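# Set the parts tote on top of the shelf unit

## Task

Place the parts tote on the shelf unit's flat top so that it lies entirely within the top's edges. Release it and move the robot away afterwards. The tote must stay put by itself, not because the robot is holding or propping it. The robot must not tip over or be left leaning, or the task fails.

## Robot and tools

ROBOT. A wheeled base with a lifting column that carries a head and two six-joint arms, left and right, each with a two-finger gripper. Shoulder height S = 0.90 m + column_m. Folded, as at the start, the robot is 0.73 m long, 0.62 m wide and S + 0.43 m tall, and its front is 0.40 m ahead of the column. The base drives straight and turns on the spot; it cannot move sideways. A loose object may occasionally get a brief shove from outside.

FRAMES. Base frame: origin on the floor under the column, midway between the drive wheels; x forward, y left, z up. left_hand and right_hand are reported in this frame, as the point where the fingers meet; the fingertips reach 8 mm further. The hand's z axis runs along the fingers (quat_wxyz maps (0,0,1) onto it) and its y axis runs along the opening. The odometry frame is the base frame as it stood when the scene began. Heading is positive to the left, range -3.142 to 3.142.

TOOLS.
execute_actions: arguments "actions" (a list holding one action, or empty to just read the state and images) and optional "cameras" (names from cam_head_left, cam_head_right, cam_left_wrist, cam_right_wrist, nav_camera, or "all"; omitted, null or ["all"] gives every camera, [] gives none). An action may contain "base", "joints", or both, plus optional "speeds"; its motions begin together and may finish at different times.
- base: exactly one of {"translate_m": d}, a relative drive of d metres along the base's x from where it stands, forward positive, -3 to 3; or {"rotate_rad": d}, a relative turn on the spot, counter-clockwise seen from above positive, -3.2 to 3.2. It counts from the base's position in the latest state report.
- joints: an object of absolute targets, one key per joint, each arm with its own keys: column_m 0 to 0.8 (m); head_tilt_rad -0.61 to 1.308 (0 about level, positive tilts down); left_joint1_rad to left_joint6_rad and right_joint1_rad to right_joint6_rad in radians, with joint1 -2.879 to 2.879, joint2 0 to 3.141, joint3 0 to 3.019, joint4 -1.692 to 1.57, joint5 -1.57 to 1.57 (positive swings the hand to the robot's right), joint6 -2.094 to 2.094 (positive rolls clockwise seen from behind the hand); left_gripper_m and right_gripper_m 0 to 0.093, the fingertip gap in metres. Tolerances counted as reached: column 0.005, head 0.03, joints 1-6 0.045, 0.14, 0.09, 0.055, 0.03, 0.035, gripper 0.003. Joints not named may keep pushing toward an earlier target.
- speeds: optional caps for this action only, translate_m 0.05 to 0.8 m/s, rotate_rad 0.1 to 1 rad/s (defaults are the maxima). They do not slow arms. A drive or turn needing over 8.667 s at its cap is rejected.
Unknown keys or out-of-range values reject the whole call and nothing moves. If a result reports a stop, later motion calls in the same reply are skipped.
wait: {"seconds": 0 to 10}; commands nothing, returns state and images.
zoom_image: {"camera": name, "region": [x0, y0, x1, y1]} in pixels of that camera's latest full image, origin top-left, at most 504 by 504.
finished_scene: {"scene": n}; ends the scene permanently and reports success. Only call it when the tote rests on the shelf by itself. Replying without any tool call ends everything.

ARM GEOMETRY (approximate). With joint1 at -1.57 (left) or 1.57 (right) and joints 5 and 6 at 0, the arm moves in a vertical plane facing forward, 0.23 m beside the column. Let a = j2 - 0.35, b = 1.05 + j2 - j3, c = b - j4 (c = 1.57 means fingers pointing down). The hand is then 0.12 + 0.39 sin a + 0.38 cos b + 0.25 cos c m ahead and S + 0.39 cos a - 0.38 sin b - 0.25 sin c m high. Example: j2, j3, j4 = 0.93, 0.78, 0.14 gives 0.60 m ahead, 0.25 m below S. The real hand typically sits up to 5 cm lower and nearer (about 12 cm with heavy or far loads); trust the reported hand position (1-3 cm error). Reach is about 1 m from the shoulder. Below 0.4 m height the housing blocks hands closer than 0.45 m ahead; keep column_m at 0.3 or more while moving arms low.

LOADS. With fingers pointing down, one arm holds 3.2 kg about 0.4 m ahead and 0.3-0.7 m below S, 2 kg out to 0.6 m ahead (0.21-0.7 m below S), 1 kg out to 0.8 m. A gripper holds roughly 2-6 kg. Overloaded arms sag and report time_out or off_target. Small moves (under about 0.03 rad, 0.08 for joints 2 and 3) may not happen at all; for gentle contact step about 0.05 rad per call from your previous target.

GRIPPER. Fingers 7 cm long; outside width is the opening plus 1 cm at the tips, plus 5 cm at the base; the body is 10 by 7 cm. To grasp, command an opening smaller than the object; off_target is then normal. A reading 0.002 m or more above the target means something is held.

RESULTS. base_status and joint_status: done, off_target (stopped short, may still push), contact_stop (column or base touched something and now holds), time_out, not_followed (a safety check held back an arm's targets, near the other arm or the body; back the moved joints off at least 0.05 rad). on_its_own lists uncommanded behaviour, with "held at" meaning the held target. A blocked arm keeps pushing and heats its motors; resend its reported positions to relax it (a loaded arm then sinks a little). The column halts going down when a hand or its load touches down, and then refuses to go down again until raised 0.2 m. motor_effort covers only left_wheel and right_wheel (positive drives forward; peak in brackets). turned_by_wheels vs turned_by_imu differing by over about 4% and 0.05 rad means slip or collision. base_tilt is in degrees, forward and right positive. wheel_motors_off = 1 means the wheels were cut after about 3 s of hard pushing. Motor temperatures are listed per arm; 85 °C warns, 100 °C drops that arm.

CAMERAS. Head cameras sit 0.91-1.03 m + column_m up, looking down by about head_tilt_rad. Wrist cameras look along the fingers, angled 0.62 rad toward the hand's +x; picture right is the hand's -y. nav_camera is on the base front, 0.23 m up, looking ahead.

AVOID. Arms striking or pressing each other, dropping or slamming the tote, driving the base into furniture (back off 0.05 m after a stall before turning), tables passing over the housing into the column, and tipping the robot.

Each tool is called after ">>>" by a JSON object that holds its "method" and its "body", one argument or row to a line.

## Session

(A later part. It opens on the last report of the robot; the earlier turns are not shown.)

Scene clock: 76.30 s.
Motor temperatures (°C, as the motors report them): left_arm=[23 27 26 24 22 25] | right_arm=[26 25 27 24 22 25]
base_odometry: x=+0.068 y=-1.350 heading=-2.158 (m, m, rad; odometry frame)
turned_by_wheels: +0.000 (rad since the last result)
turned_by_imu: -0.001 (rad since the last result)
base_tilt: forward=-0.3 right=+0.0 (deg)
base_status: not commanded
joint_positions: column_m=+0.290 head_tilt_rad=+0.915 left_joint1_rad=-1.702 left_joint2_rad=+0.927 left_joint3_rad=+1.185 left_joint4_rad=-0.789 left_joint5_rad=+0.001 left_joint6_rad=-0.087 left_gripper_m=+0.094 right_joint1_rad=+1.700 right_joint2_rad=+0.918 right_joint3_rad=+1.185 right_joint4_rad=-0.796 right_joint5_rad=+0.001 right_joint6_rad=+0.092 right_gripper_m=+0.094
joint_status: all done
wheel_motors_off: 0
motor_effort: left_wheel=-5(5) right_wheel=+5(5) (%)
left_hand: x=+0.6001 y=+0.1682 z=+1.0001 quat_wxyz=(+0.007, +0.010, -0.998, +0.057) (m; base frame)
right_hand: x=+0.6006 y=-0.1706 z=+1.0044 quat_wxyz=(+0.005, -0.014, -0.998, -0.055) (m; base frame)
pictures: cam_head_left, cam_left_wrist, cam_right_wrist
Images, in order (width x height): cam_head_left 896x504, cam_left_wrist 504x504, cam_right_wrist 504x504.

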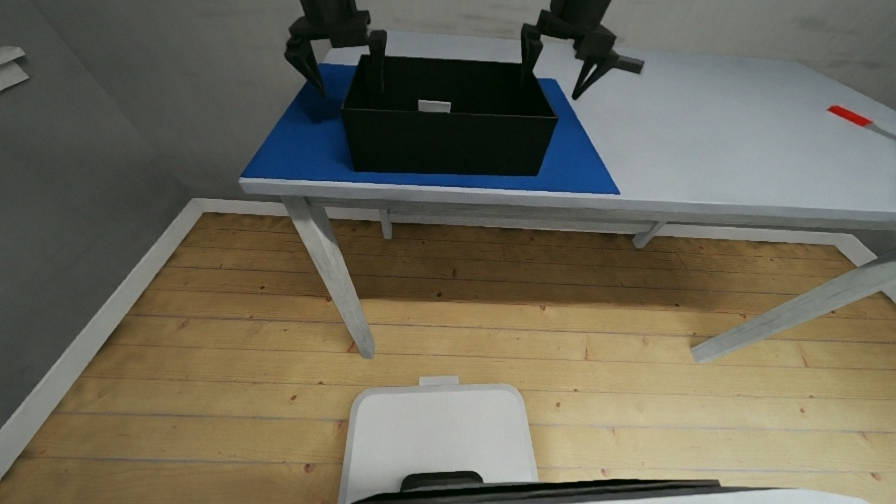

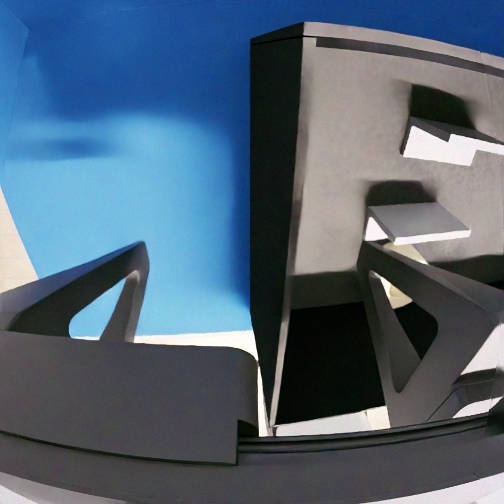

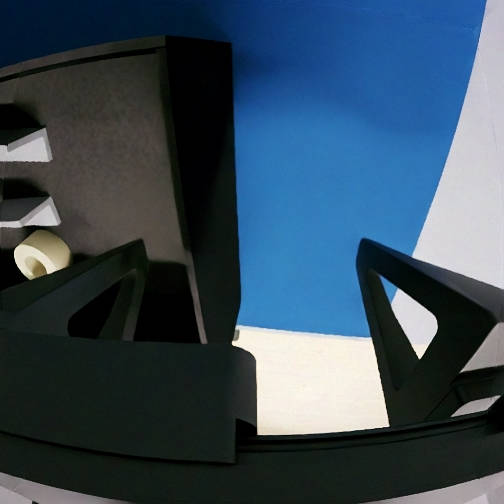

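>>> {"method": "execute_actions", "body": {
  "actions": [
    {"joints":{"column_m":0.24}}
  ],
  "cameras": ["cam_head_left","cam_left_wrist"]
}}

>>> {"method": "execute_actions", "body": {
  "actions": [
    {"joints":{"left_gripper_m":0,"right_gripper_m":0}}
  ],
  "cameras": ["cam_head_left","cam_left_wrist","cam_right_wrist"]
}}

Scene clock: 79.70 s.
Motor temperatures (°C, as the motors report them): left_arm=[23 27 26 24 22 25] | right_arm=[26 25 27 24 22 25]
base_odometry: x=+0.068 y=-1.350 heading=-2.158 (m, m, rad; odometry frame)
turned_by_wheels: +0.000 (rad since the last result)
turned_by_imu: -0.001 (rad since the last result)
base_tilt: forward=-0.3 right=+0.0 (deg)
base_status: not commanded
joint_positions: column_m=+0.240 head_tilt_rad=+0.915 left_joint1_rad=-1.702 left_joint2_rad=+0.919 left_joint3_rad=+1.185 left_joint4_rad=-0.794 left_joint5_rad=+0.004 left_joint6_rad=-0.087 left_gripper_m=+0.094 right_joint1_rad=+1.700 right_joint2_rad=+0.918 right_joint3_rad=+1.185 right_joint4_rad=-0.796 right_joint5_rad=+0.001 right_joint6_rad=+0.092 right_gripper_m=+0.094
joint_status: all done
wheel_motors_off: 0
motor_effort: left_wheel=-5(6) right_wheel=+5(4) (%)
left_hand: x=+0.6005 y=+0.1681 z=+0.9540 quat_wxyz=(+0.005, +0.010, -0.998, +0.058) (m; base frame)
right_hand: x=+0.6006 y=-0.1706 z=+0.9544 quat_wxyz=(+0.005, -0.014, -0.998, -0.055) (m; base frame)
pictures: cam_head_left, cam_left_wrist
Images, in order (width x height): cam_head_left 896x504, cam_left_wrist 504x504.

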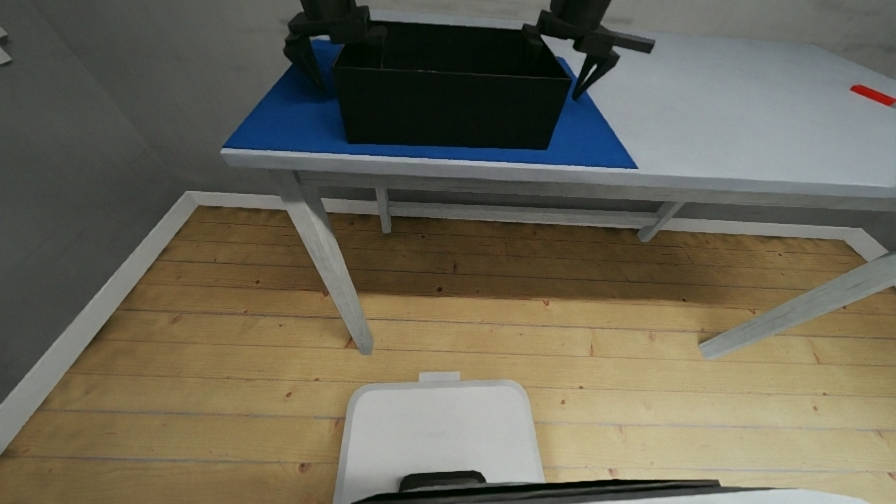

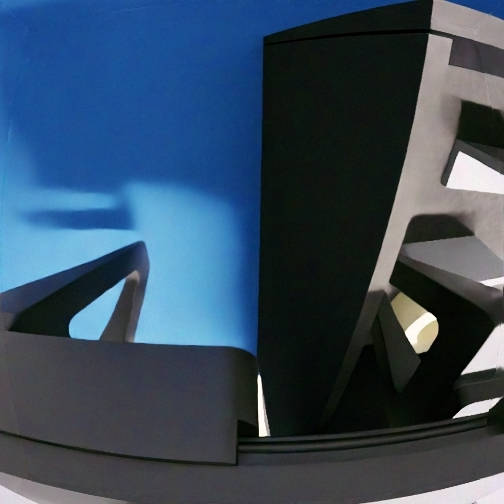

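Scene clock: 80.43 s.
Motor temperatures (°C, as the motors report them): left_arm=[23 27 26 24 22 25] | right_arm=[26 25 27 24 22 25]
base_odometry: x=+0.068 y=-1.350 heading=-2.158 (m, m, rad; odometry frame)
turned_by_wheels: +0.000 (rad since the last result)
turned_by_imu: +0.000 (rad since the last result)
base_tilt: forward=-0.3 right=+0.0 (deg)
base_status: not commanded
joint_positions: column_m=+0.240 head_tilt_rad=+0.915 left_joint1_rad=-1.753 left_joint2_rad=+0.919 left_joint3_rad=+1.185 left_joint4_rad=-0.790 left_joint5_rad=-0.016 left_joint6_rad=-0.114 left_gripper_m=+0.010 right_joint1_rad=+1.744 right_joint2_rad=+0.918 right_joint3_rad=+1.185 right_joint4_rad=-0.796 right_joint5_rad=+0.001 right_joint6_rad=+0.110 right_gripper_m=+0.009
joint_status: left_gripper_m off_target (ended at +0.010, target +0.000); right_gripper_m off_target (ended at +0.009, target +0.000)
wheel_motors_off: 0
motor_effort: left_wheel=-6(7) right_wheel=+6(5) (%)
left_hand: x=+0.6002 y=+0.1500 z=+0.9567 quat_wxyz=(+0.004, +0.012, -0.997, +0.070) (m; base frame)
right_hand: x=+0.5992 y=-0.1523 z=+0.9566 quat_wxyz=(+0.007, -0.011, -0.997, -0.074) (m; base frame)
pictures: cam_head_left, cam_left_wrist, cam_right_wrist
Images, in order (width x height): cam_head_left 896x504, cam_left_wrist 504x504, cam_right_wrist 504x504.

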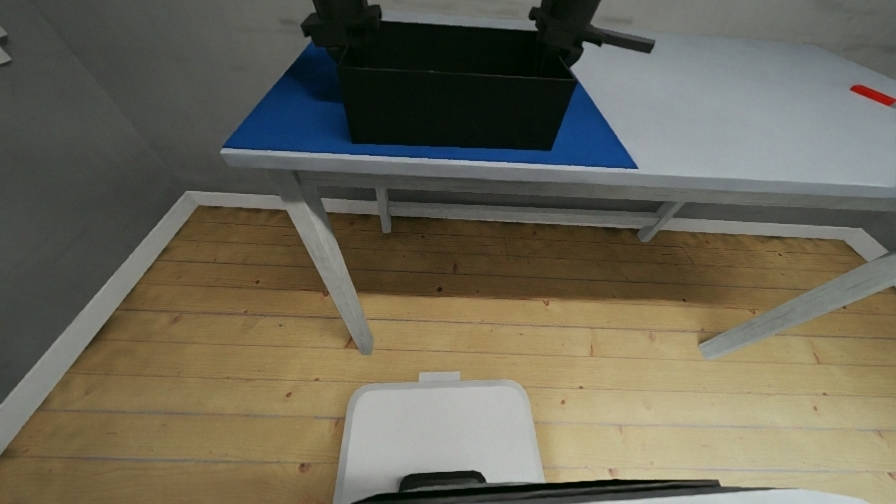

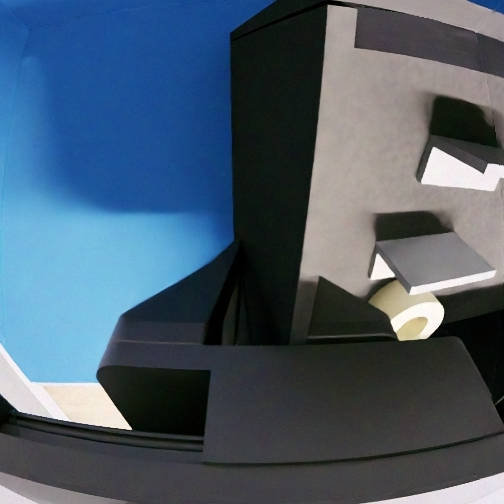

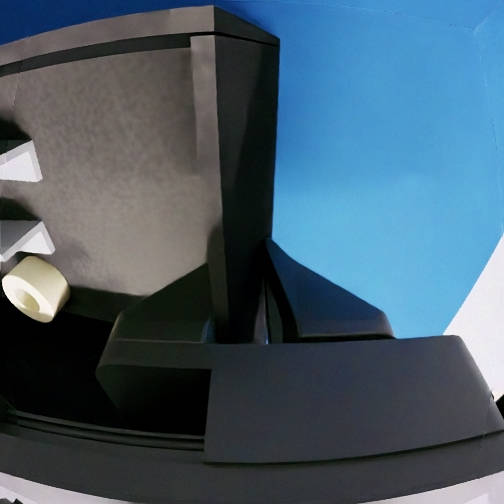

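>>> {"method": "execute_actions", "body": {
  "actions": [
    {"joints":{"column_m":0.32,"left_joint1_rad":-1.74,"right_joint1_rad":1.74}}
  ],
  "cameras": ["cam_head_left"]
}}

>>> {"method": "execute_actions", "body": {
  "actions": [
    {"base":{"translate_m":-0.5},"speeds":{"translate_m":0.4}}
  ],
  "cameras": ["cam_head_left"]
}}

Scene clock: 85.20 s.
Motor temperatures (°C, as the motors report them): left_arm=[23 27 26 24 23 25] | right_arm=[26 25 27 24 22 25]
base_odometry: x=+0.068 y=-1.350 heading=-2.159 (m, m, rad; odometry frame)
turned_by_wheels: +0.000 (rad since the last result)
turned_by_imu: -0.001 (rad since the last result)
base_tilt: forward=-0.4 right=+0.0 (deg)
base_status: not commanded
joint_positions: column_m=+0.320 head_tilt_rad=+0.915 left_joint1_rad=-1.760 left_joint2_rad=+0.934 left_joint3_rad=+1.185 left_joint4_rad=-0.790 left_joint5_rad=-0.041 left_joint6_rad=-0.117 left_gripper_m=+0.008 right_joint1_rad=+1.755 right_joint2_rad=+0.931 right_joint3_rad=+1.185 right_joint4_rad=-0.796 right_joint5_rad=+0.029 right_joint6_rad=+0.115 right_gripper_m=+0.008
joint_status: all done
wheel_motors_off: 0
motor_effort: left_wheel=-6(7) right_wheel=+5(6) (%)
left_hand: x=+0.5973 y=+0.1501 z=+1.0293 quat_wxyz=(+0.010, +0.010, -0.998, +0.061) (m; base frame)
right_hand: x=+0.5965 y=-0.1517 z=+1.0302 quat_wxyz=(+0.012, -0.011, -0.998, -0.064) (m; base frame)
pictures: cam_head_left
Images, in order (width x height): cam_head_left 896x504.

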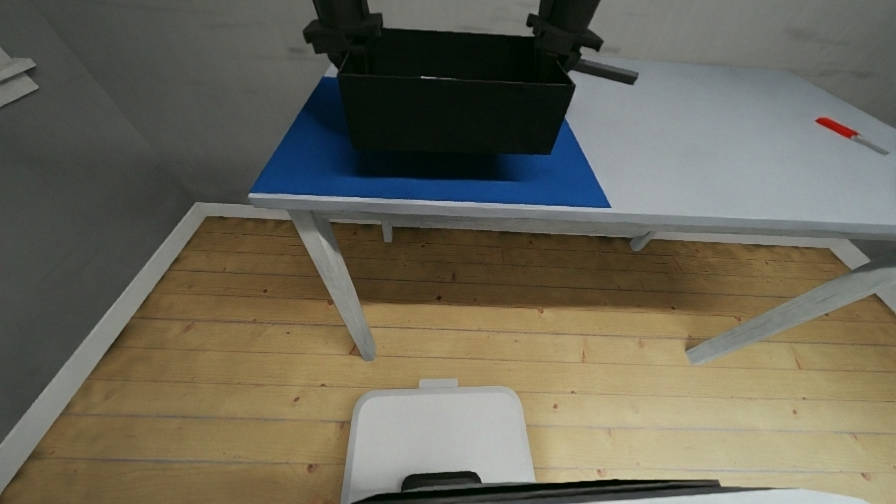

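Scene clock: 87.77 s.
Motor temperatures (°C, as the motors report them): left_arm=[23 27 26 24 23 25] | right_arm=[26 25 27 24 22 25]
base_odometry: x=+0.345 y=-0.934 heading=-2.158 (m, m, rad; odometry frame)
turned_by_wheels: +0.000 (rad since the last result)
turned_by_imu: +0.001 (rad since the last result)
base_tilt: forward=-0.3 right=-0.1 (deg)
base_status: done
joint_positions: column_m=+0.320 head_tilt_rad=+0.914 left_joint1_rad=-1.760 left_joint2_rad=+0.934 left_joint3_rad=+1.185 left_joint4_rad=-0.789 left_joint5_rad=-0.041 left_joint6_rad=-0.117 left_gripper_m=+0.008 right_joint1_rad=+1.755 right_joint2_rad=+0.931 right_joint3_rad=+1.184 right_joint4_rad=-0.796 right_joint5_rad=+0.030 right_joint6_rad=+0.116 right_gripper_m=+0.008
joint_status: not commanded
wheel_motors_off: 0
motor_effort: left_wheel=+1(48) right_wheel=+0(44) (%)
left_hand: x=+0.5976 y=+0.1500 z=+1.0293 quat_wxyz=(+0.010, +0.011, -0.998, +0.061) (m; base frame)
right_hand: x=+0.5961 y=-0.1517 z=+1.0300 quat_wxyz=(+0.013, -0.011, -0.998, -0.064) (m; base frame)
pictures: cam_head_left
Images, in order (width x height): cam_head_left 896x504.

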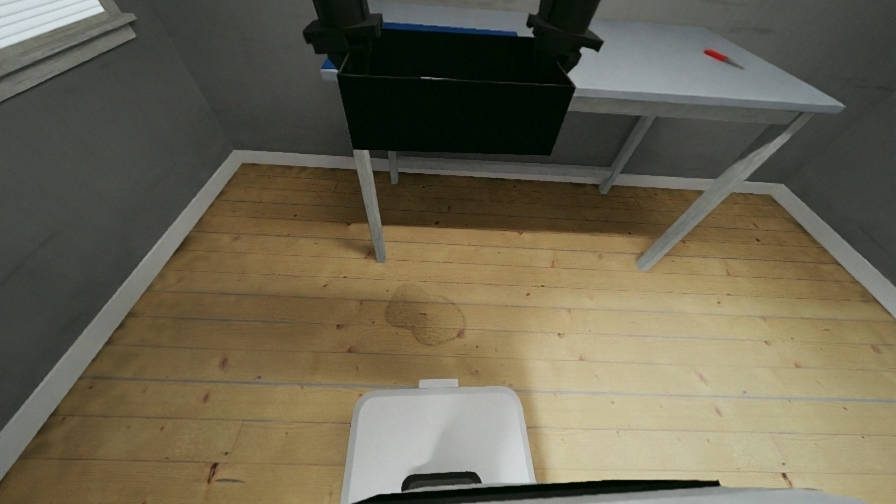

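>>> {"method": "execute_actions", "body": {
  "actions": [
    {"base":{"rotate_rad":-3.1},"speeds":{"rotate_rad":0.6},"joints":{"head_tilt_rad":0.45}}
  ],
  "cameras": []
}}

>>> {"method": "execute_actions", "body": {
  "actions": [
    {"base":{"translate_m":1.3},"speeds":{"translate_m":0.5}}
  ],
  "cameras": ["cam_head_left","cam_head_right","nav_camera"]
}}

Scene clock: 99.47 s.
Motor temperatures (°C, as the motors report them): left_arm=[23 28 26 24 25 25] | right_arm=[26 25 28 24 23 25]
base_odometry: x=+0.345 y=-0.934 heading=+1.026 (m, m, rad; odometry frame)
turned_by_wheels: -3.099 (rad since the last result)
turned_by_imu: -3.115 (rad since the last result)
base_tilt: forward=-0.4 right=+0.0 (deg)
base_status: done
joint_positions: column_m=+0.320 head_tilt_rad=+0.469 left_joint1_rad=-1.760 left_joint2_rad=+0.934 left_joint3_rad=+1.185 left_joint4_rad=-0.789 left_joint5_rad=-0.041 left_joint6_rad=-0.117 left_gripper_m=+0.008 right_joint1_rad=+1.755 right_joint2_rad=+0.931 right_joint3_rad=+1.184 right_joint4_rad=-0.796 right_joint5_rad=+0.030 right_joint6_rad=+0.116 right_gripper_m=+0.008
joint_status: all done
wheel_motors_off: 0
motor_effort: left_wheel=+7(52) right_wheel=-5(34) (%)
left_hand: x=+0.5976 y=+0.1502 z=+1.0293 quat_wxyz=(+0.010, +0.011, -0.998, +0.060) (m; base frame)
right_hand: x=+0.5961 y=-0.1519 z=+1.0300 quat_wxyz=(+0.013, -0.011, -0.998, -0.063) (m; base frame)
pictures: none
No camera images: the call's "cameras" was empty. Leave "cameras" out to get every camera's image.

Scene clock: 103.77 s.
Motor temperatures (°C, as the motors report them): left_arm=[23 28 26 24 26 25] | right_arm=[26 26 28 24 23 25]
base_odometry: x=+1.019 y=+0.178 heading=+1.026 (m, m, rad; odometry frame)
turned_by_wheels: +0.000 (rad since the last result)
turned_by_imu: -0.002 (rad since the last result)
base_tilt: forward=-0.4 right=-0.1 (deg)
base_status: done
joint_positions: column_m=+0.320 head_tilt_rad=+0.468 left_joint1_rad=-1.760 left_joint2_rad=+0.935 left_joint3_rad=+1.185 left_joint4_rad=-0.789 left_joint5_rad=-0.041 left_joint6_rad=-0.117 left_gripper_m=+0.008 right_joint1_rad=+1.755 right_joint2_rad=+0.931 right_joint3_rad=+1.183 right_joint4_rad=-0.795 right_joint5_rad=+0.030 right_joint6_rad=+0.117 right_gripper_m=+0.008
joint_status: not commanded
wheel_motors_off: 0
motor_effort: left_wheel=+0(56) right_wheel=+0(45) (%)
left_hand: x=+0.5973 y=+0.1501 z=+1.0288 quat_wxyz=(+0.010, +0.010, -0.998, +0.060) (m; base frame)
right_hand: x=+0.5957 y=-0.1519 z=+1.0297 quat_wxyz=(+0.013, -0.011, -0.998, -0.063) (m; base frame)
pictures: cam_head_left, cam_head_right, nav_camera
Images, in order (width x height): cam_head_left 896x504, cam_head_right 896x504, nav_camera 896x504.

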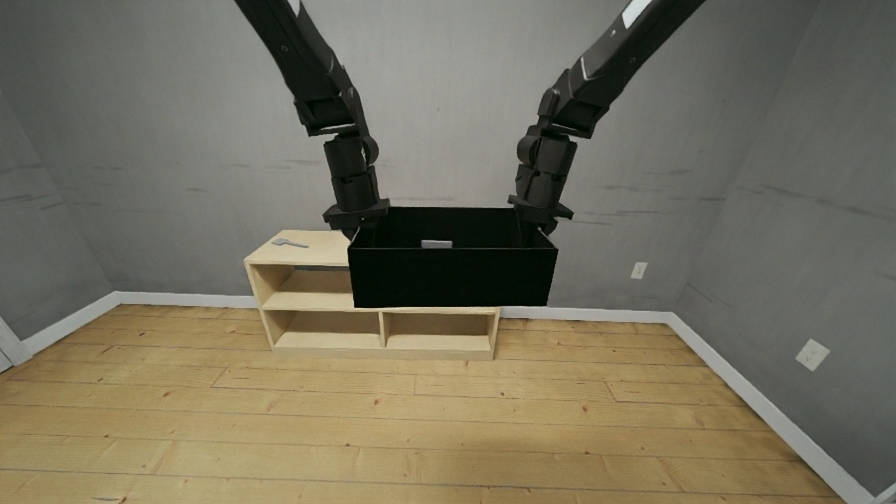

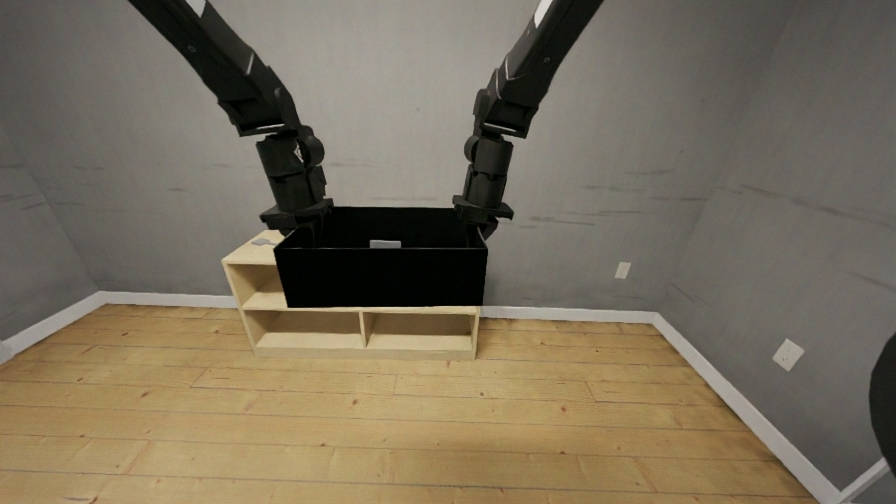

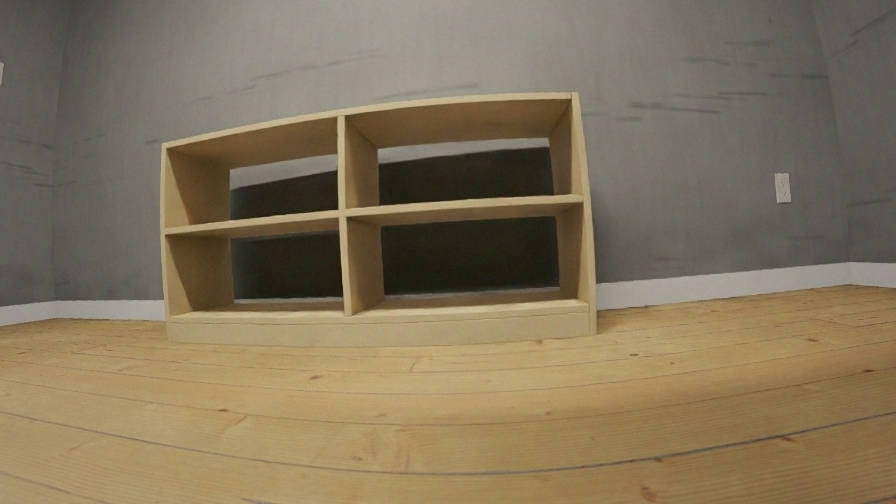

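>>> {"method": "execute_actions", "body": {
  "actions": [
    {"base":{"translate_m":0.75},"speeds":{"translate_m":0.5},"joints":{"head_tilt_rad":0.9}}
  ]
}}

Scene clock: 111.13 s.
Motor temperatures (°C, as the motors report them): left_arm=[23 28 26 24 26 25] | right_arm=[26 26 28 24 24 25]
base_odometry: x=+1.408 y=+0.819 heading=+1.026 (m, m, rad; odometry frame)
turned_by_wheels: +0.000 (rad since the last result)
turned_by_imu: -0.002 (rad since the last result)
base_tilt: forward=-0.3 right=-0.1 (deg)
base_status: done
joint_positions: column_m=+0.320 head_tilt_rad=+0.901 left_joint1_rad=-1.760 left_joint2_rad=+0.935 left_joint3_rad=+1.184 left_joint4_rad=-0.789 left_joint5_rad=-0.041 left_joint6_rad=-0.117 left_gripper_m=+0.008 right_joint1_rad=+1.755 right_joint2_rad=+0.932 right_joint3_rad=+1.182 right_joint4_rad=-0.795 right_joint5_rad=+0.030 right_joint6_rad=+0.117 right_gripper_m=+0.008
joint_status: all done
wheel_motors_off: 0
motor_effort: left_wheel=-1(33) right_wheel=+1(31) (%)
left_hand: x=+0.5968 y=+0.1501 z=+1.0284 quat_wxyz=(+0.011, +0.010, -0.998, +0.060) (m; base frame)
right_hand: x=+0.5951 y=-0.1518 z=+1.0292 quat_wxyz=(+0.013, -0.012, -0.998, -0.063) (m; base frame)
pictures: cam_head_left, cam_head_right, cam_left_wrist, cam_right_wrist, nav_camera
Images, in order (width x height): cam_head_left 896x504, cam_head_right 896x504, cam_left_wrist 504x504, cam_right_wrist 504x504, nav_camera 896x504.

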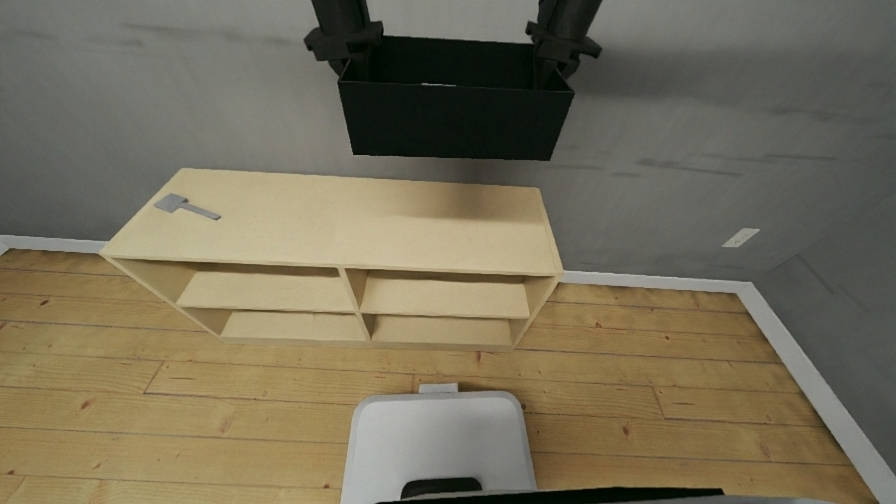

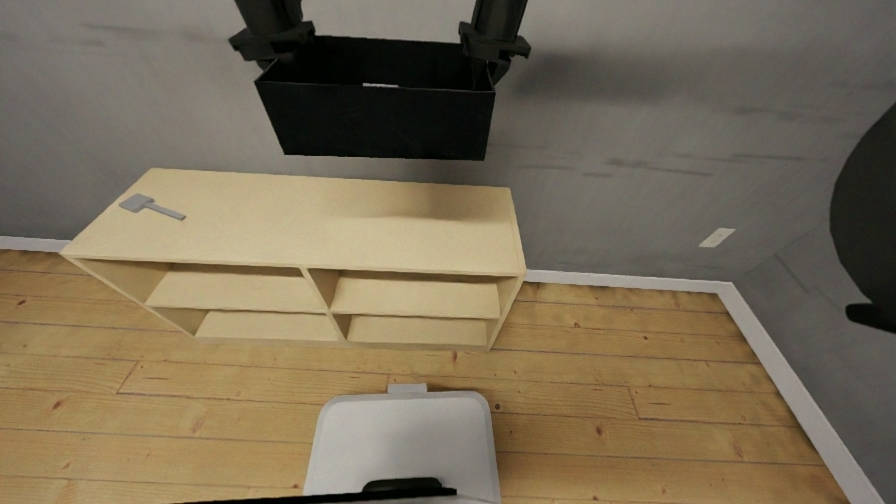

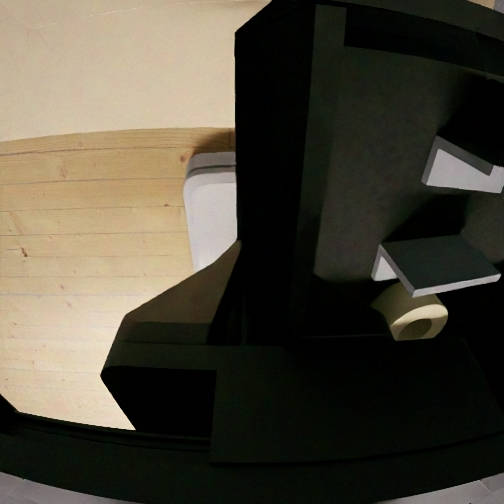

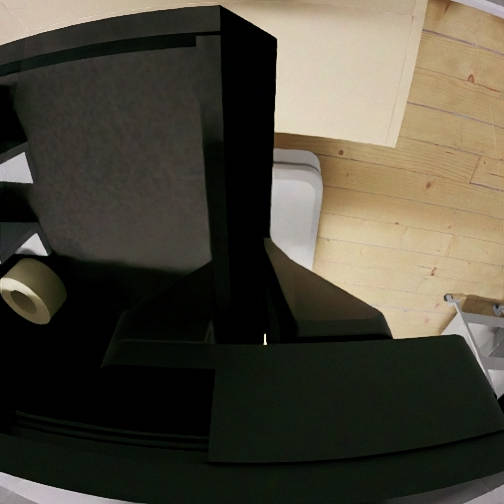

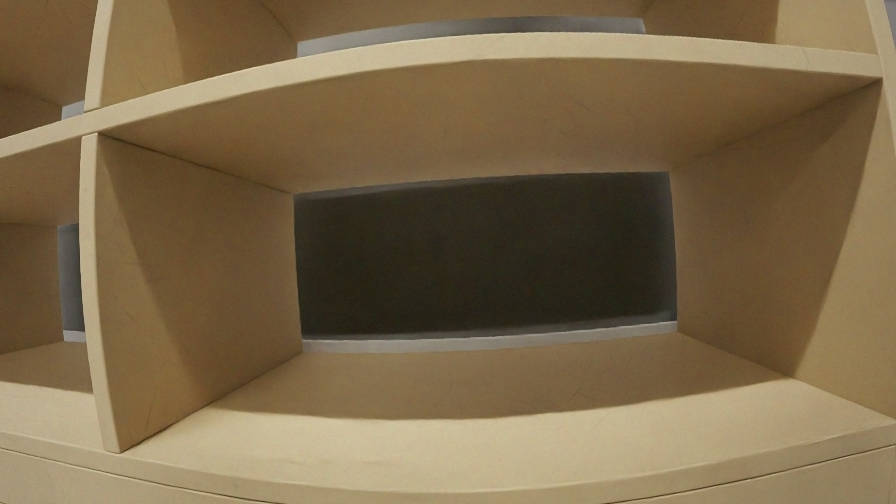

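>>> {"method": "execute_actions", "body": {
  "actions": [
    {"base":{"translate_m":0.12},"speeds":{"translate_m":0.3},"joints":{"column_m":0.1}}
  ]
}}

Scene clock: 121.80 s.
Motor temperatures (°C, as the motors report them): left_arm=[23 28 26 24 27 25] | right_arm=[26 26 28 24 24 25]
base_odometry: x=+1.470 y=+0.922 heading=+1.026 (m, m, rad; odometry frame)
turned_by_wheels: +0.000 (rad since the last result)
turned_by_imu: -0.001 (rad since the last result)
base_tilt: forward=-0.4 right=-0.1 (deg)
base_status: done
joint_positions: column_m=+0.100 head_tilt_rad=+0.902 left_joint1_rad=-1.760 left_joint2_rad=+0.935 left_joint3_rad=+1.183 left_joint4_rad=-0.788 left_joint5_rad=-0.041 left_joint6_rad=-0.117 left_gripper_m=+0.008 right_joint1_rad=+1.755 right_joint2_rad=+0.932 right_joint3_rad=+1.182 right_joint4_rad=-0.794 right_joint5_rad=+0.031 right_joint6_rad=+0.118 right_gripper_m=+0.008
joint_status: all done
wheel_motors_off: 0
motor_effort: left_wheel=+0(33) right_wheel=+1(31) (%)
left_hand: x=+0.5968 y=+0.1501 z=+0.8085 quat_wxyz=(+0.011, +0.010, -0.998, +0.060) (m; base frame)
right_hand: x=+0.5953 y=-0.1519 z=+0.8093 quat_wxyz=(+0.013, -0.012, -0.998, -0.063) (m; base frame)
pictures: cam_head_left, cam_head_right, cam_left_wrist, cam_right_wrist, nav_camera
Images, in order (width x height): cam_head_left 896x504, cam_head_right 896x504, cam_left_wrist 504x504, cam_right_wrist 504x504, nav_camera 896x504.

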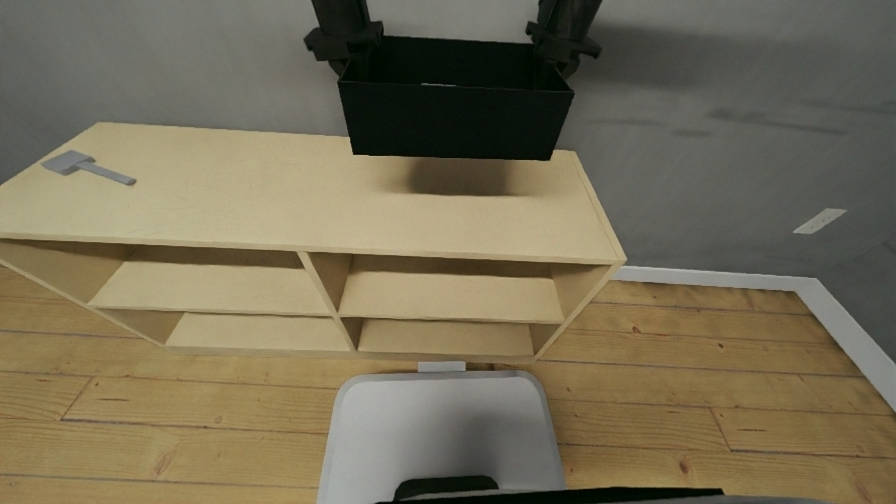

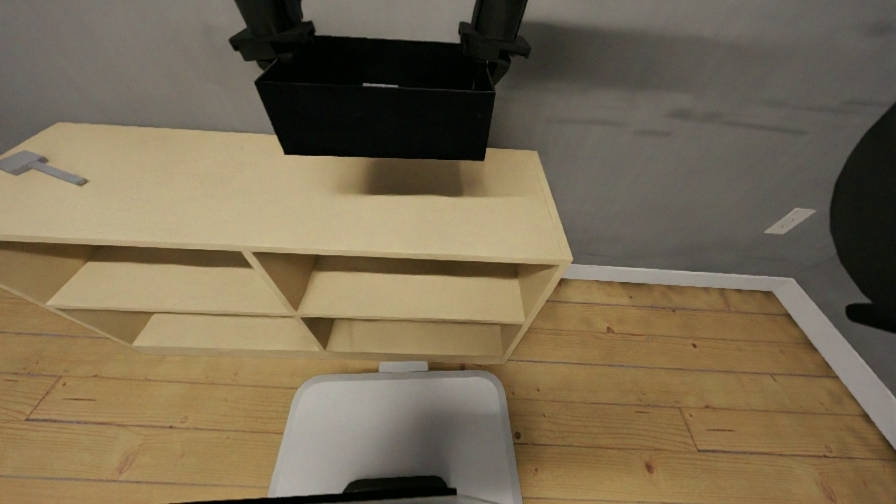

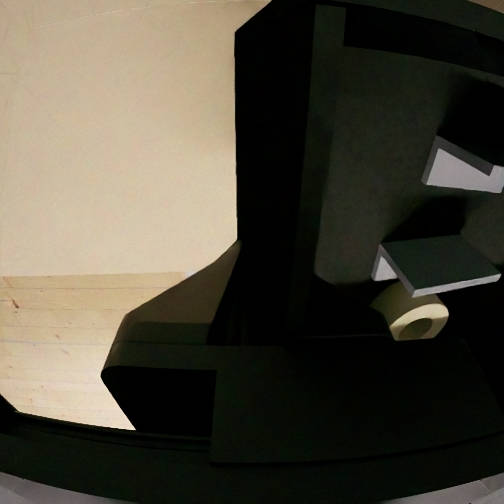

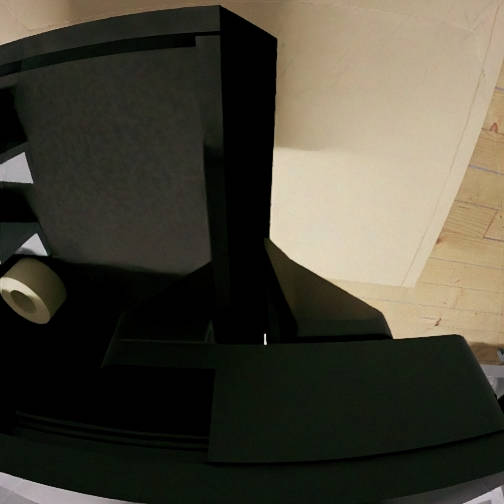

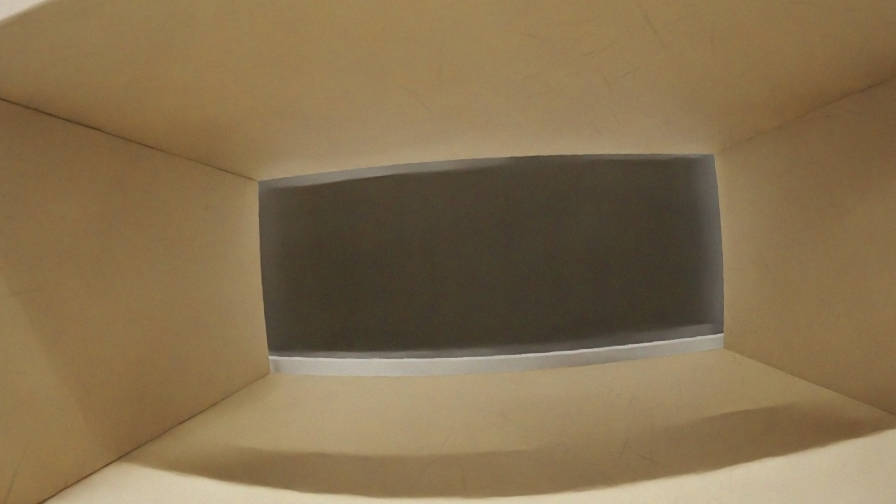

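>>> {"method": "execute_actions", "body": {
  "actions": [
    {"joints":{"left_joint2_rad":1.0,"right_joint2_rad":1.0,"left_joint3_rad":1.26,"right_joint3_rad":1.26}}
  ],
  "cameras": []
}}

>>> {"method": "execute_actions", "body": {
  "actions": [
    {"joints":{"left_joint2_rad":1.08,"right_joint2_rad":1.08,"left_joint3_rad":1.34,"right_joint3_rad":1.34}}
  ],
  "cameras": []
}}

>>> {"method": "execute_actions", "body": {
  "actions": [
    {"joints":{"column_m":0.03}}
  ],
  "cameras": ["cam_head_left","cam_left_wrist","cam_right_wrist"]
}}

Scene clock: 127.83 s.
Motor temperatures (°C, as the motors report them): left_arm=[23 28 27 24 28 25] | right_arm=[26 26 28 24 24 25]
base_odometry: x=+1.470 y=+0.922 heading=+1.026 (m, m, rad; odometry frame)
turned_by_wheels: +0.000 (rad since the last result)
turned_by_imu: -0.001 (rad since the last result)
base_tilt: forward=-0.4 right=+0.0 (deg)
base_status: not commanded
joint_positions: column_m=+0.100 head_tilt_rad=+0.902 left_joint1_rad=-1.748 left_joint2_rad=+1.010 left_joint3_rad=+1.220 left_joint4_rad=-0.788 left_joint5_rad=-0.054 left_joint6_rad=-0.119 left_gripper_m=+0.006 right_joint1_rad=+1.755 right_joint2_rad=+1.010 right_joint3_rad=+1.224 right_joint4_rad=-0.794 right_joint5_rad=+0.045 right_joint6_rad=+0.118 right_gripper_m=+0.007
joint_status: all done
wheel_motors_off: 0
motor_effort: left_wheel=+0(2) right_wheel=+2(3) (%)
left_hand: x=+0.6005 y=+0.1531 z=+0.7812 quat_wxyz=(+0.029, +0.012, -0.998, +0.047) (m; base frame)
right_hand: x=+0.6007 y=-0.1495 z=+0.7827 quat_wxyz=(+0.030, -0.010, -0.998, -0.054) (m; base frame)
pictures: none
No camera images: the call's "cameras" was empty. Leave "cameras" out to get every camera's image.

Scene clock: 128.83 s.
Motor temperatures (°C, as the motors report them): left_arm=[23 28 27 24 28 25] | right_arm=[26 26 28 24 25 25]
base_odometry: x=+1.470 y=+0.922 heading=+1.026 (m, m, rad; odometry frame)
turned_by_wheels: +0.000 (rad since the last result)
turned_by_imu: +0.000 (rad since the last result)
base_tilt: forward=-0.4 right=-0.1 (deg)
base_status: not commanded
joint_positions: column_m=+0.100 head_tilt_rad=+0.902 left_joint1_rad=-1.738 left_joint2_rad=+1.082 left_joint3_rad=+1.304 left_joint4_rad=-0.787 left_joint5_rad=-0.062 left_joint6_rad=-0.114 left_gripper_m=+0.005 right_joint1_rad=+1.749 right_joint2_rad=+1.083 right_joint3_rad=+1.309 right_joint4_rad=-0.794 right_joint5_rad=+0.054 right_joint6_rad=+0.112 right_gripper_m=+0.006
joint_status: all done
wheel_motors_off: 0
motor_effort: left_wheel=+0(2) right_wheel=+0(1) (%)
left_hand: x=+0.6284 y=+0.1543 z=+0.7659 quat_wxyz=(+0.022, +0.013, -0.999, +0.040) (m; base frame)
right_hand: x=+0.6292 y=-0.1490 z=+0.7676 quat_wxyz=(+0.023, -0.009, -0.999, -0.048) (m; base frame)
pictures: none
No camera images: the call's "cameras" was empty. Leave "cameras" out to get every camera's image.

Scene clock: 130.33 s.
Motor temperatures (°C, as the motors report them): left_arm=[23 28 27 24 28 25] | right_arm=[26 26 28 24 25 25]
base_odometry: x=+1.470 y=+0.922 heading=+1.026 (m, m, rad; odometry frame)
turned_by_wheels: +0.000 (rad since the last result)
turned_by_imu: +0.000 (rad since the last result)
base_tilt: forward=-0.3 right=+0.0 (deg)
base_status: not commanded
joint_positions: column_m=+0.030 head_tilt_rad=+0.902 left_joint1_rad=-1.738 left_joint2_rad=+1.082 left_joint3_rad=+1.304 left_joint4_rad=-0.787 left_joint5_rad=-0.062 left_joint6_rad=-0.114 left_gripper_m=+0.005 right_joint1_rad=+1.749 right_joint2_rad=+1.083 right_joint3_rad=+1.309 right_joint4_rad=-0.794 right_joint5_rad=+0.054 right_joint6_rad=+0.112 right_gripper_m=+0.006
joint_status: all done
wheel_motors_off: 0
motor_effort: left_wheel=+0(0) right_wheel=+0(1) (%)
left_hand: x=+0.6284 y=+0.1543 z=+0.6959 quat_wxyz=(+0.022, +0.013, -0.999, +0.040) (m; base frame)
right_hand: x=+0.6292 y=-0.1490 z=+0.6977 quat_wxyz=(+0.023, -0.009, -0.999, -0.048) (m; base frame)
pictures: cam_head_left, cam_left_wrist, cam_right_wrist
Images, in order (width x height): cam_head_left 896x504, cam_left_wrist 504x504, cam_right_wrist 504x504.

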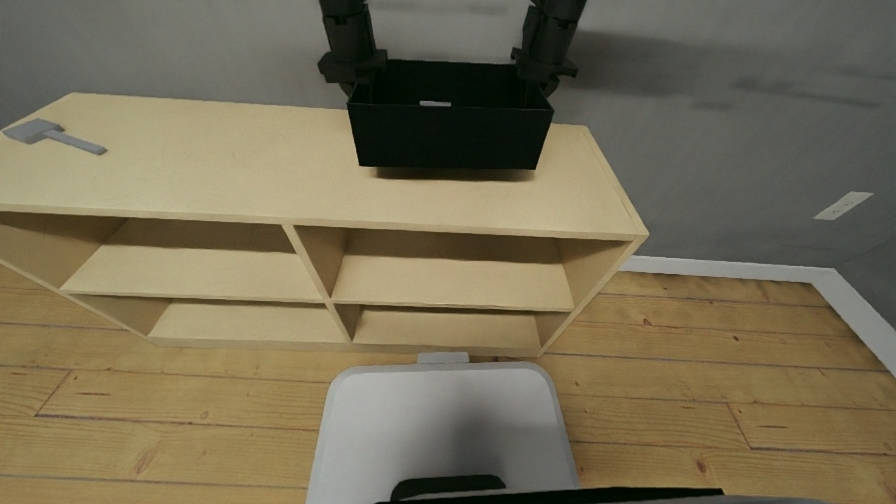

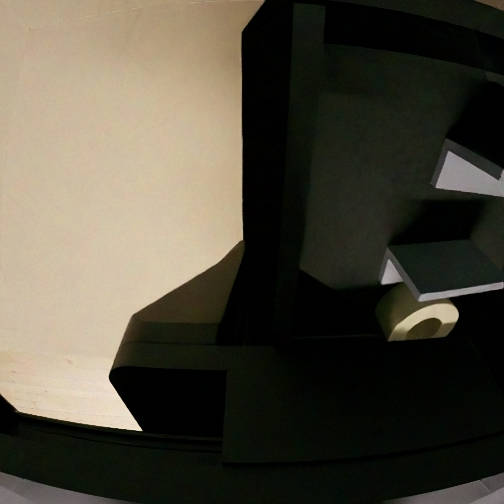

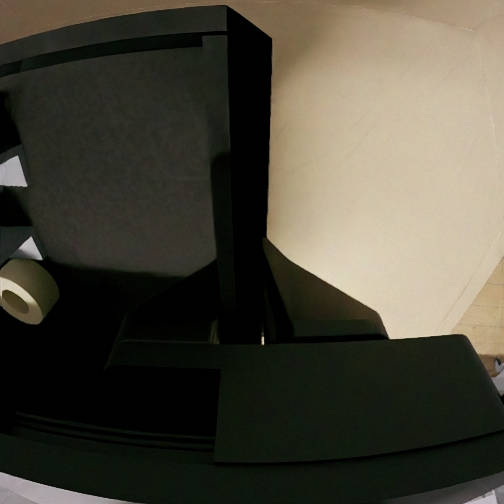

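>>> {"method": "execute_actions", "body": {
  "actions": [
    {"joints":{"column_m":0.0}}
  ],
  "cameras": ["cam_head_left","cam_head_right","cam_right_wrist"]
}}

Scene clock: 133.07 s.
Motor temperatures (°C, as the motors report them): left_arm=[23 28 27 24 29 25] | right_arm=[26 26 29 24 26 25]
base_odometry: x=+1.470 y=+0.922 heading=+1.026 (m, m, rad; odometry frame)
turned_by_wheels: +0.000 (rad since the last result)
turned_by_imu: +0.000 (rad since the last result)
base_tilt: forward=-0.4 right=+0.0 (deg)
base_status: not commanded
joint_positions: column_m=+0.003 head_tilt_rad=+0.902 left_joint1_rad=-1.738 left_joint2_rad=+1.082 left_joint3_rad=+1.304 left_joint4_rad=-0.787 left_joint5_rad=-0.062 left_joint6_rad=-0.114 left_gripper_m=+0.005 right_joint1_rad=+1.749 right_joint2_rad=+1.083 right_joint3_rad=+1.309 right_joint4_rad=-0.794 right_joint5_rad=+0.054 right_joint6_rad=+0.112 right_gripper_m=+0.006
joint_status: all done
joint sent to its limit — the command would take column_m past its lower limit, so that joint was sent only as far as its limit.
wheel_motors_off: 0
motor_effort: left_wheel=+0(1) right_wheel=+0(1) (%)
left_hand: x=+0.6284 y=+0.1543 z=+0.6686 quat_wxyz=(+0.022, +0.013, -0.999, +0.040) (m; base frame)
right_hand: x=+0.6292 y=-0.1490 z=+0.6704 quat_wxyz=(+0.023, -0.009, -0.999, -0.048) (m; base frame)
pictures: cam_head_left, cam_head_right, cam_right_wrist
Images, in order (width x height): cam_head_left 896x504, cam_head_right 896x504, cam_right_wrist 504x504.

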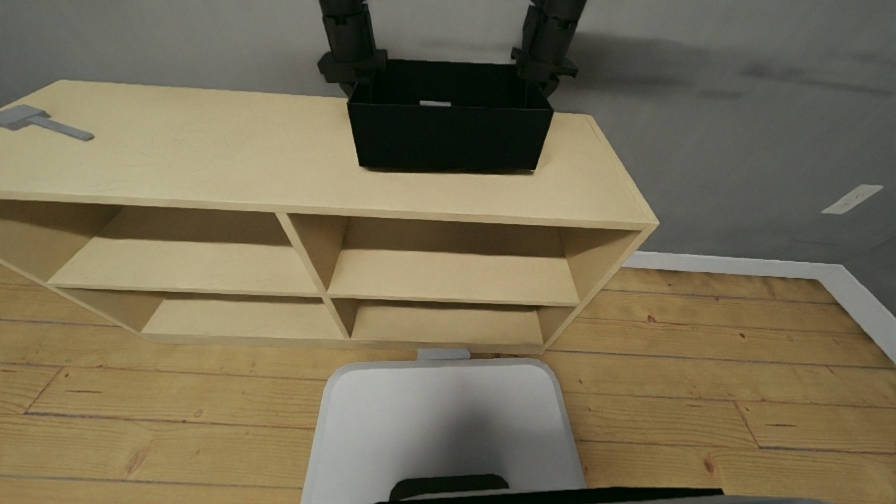

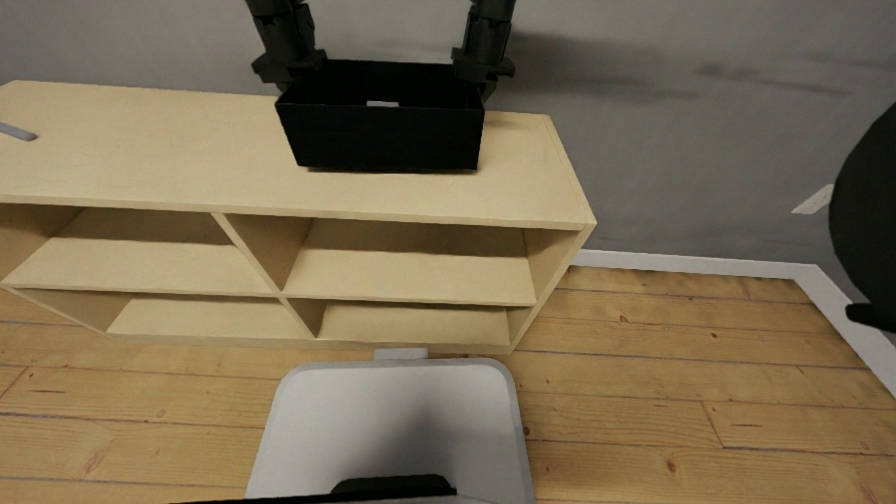

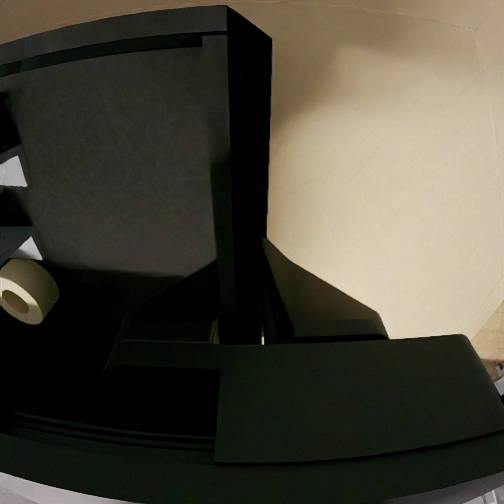

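>>> {"method": "execute_actions", "body": {
  "actions": [
    {"joints":{"left_joint2_rad":1.14,"right_joint2_rad":1.14,"left_joint3_rad":1.36,"right_joint3_rad":1.36}}
  ],
  "cameras": ["cam_head_left","cam_right_wrist"]
}}

Scene clock: 137.30 s.
Motor temperatures (°C, as the motors report them): left_arm=[23 29 27 24 30 25] | right_arm=[26 26 29 24 27 25]
base_odometry: x=+1.470 y=+0.922 heading=+1.026 (m, m, rad; odometry frame)
turned_by_wheels: +0.000 (rad since the last result)
turned_by_imu: -0.001 (rad since the last result)
base_tilt: forward=-0.4 right=-0.1 (deg)
base_status: not commanded
joint_positions: column_m=+0.003 head_tilt_rad=+0.902 left_joint1_rad=-1.738 left_joint2_rad=+1.118 left_joint3_rad=+1.325 left_joint4_rad=-0.789 left_joint5_rad=-0.074 left_joint6_rad=-0.113 left_gripper_m=+0.004 right_joint1_rad=+1.745 right_joint2_rad=+1.123 right_joint3_rad=+1.330 right_joint4_rad=-0.794 right_joint5_rad=+0.061 right_joint6_rad=+0.113 right_gripper_m=+0.005
joint_status: all done
wheel_motors_off: 0
motor_effort: left_wheel=+1(2) right_wheel=+1(6) (%)
left_hand: x=+0.6300 y=+0.1545 z=+0.6553 quat_wxyz=(+0.030, +0.012, -0.999, +0.033) (m; base frame)
right_hand: x=+0.6302 y=-0.1494 z=+0.6549 quat_wxyz=(+0.032, -0.010, -0.999, -0.042) (m; base frame)
pictures: cam_head_left, cam_right_wrist
Images, in order (width x height): cam_head_left 896x504, cam_right_wrist 504x504.

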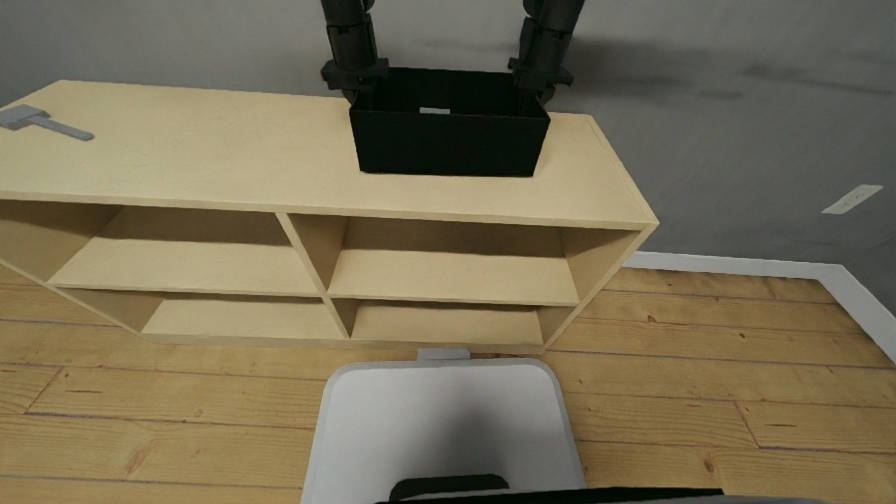

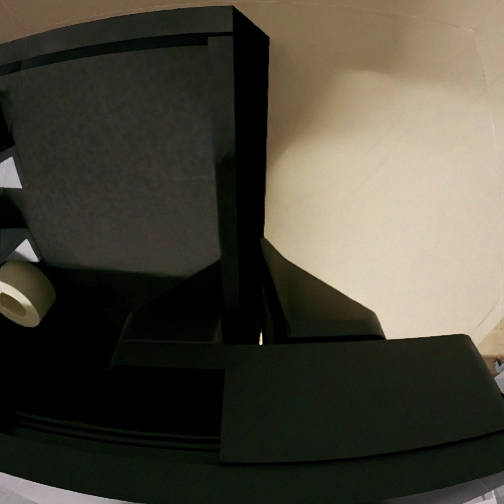

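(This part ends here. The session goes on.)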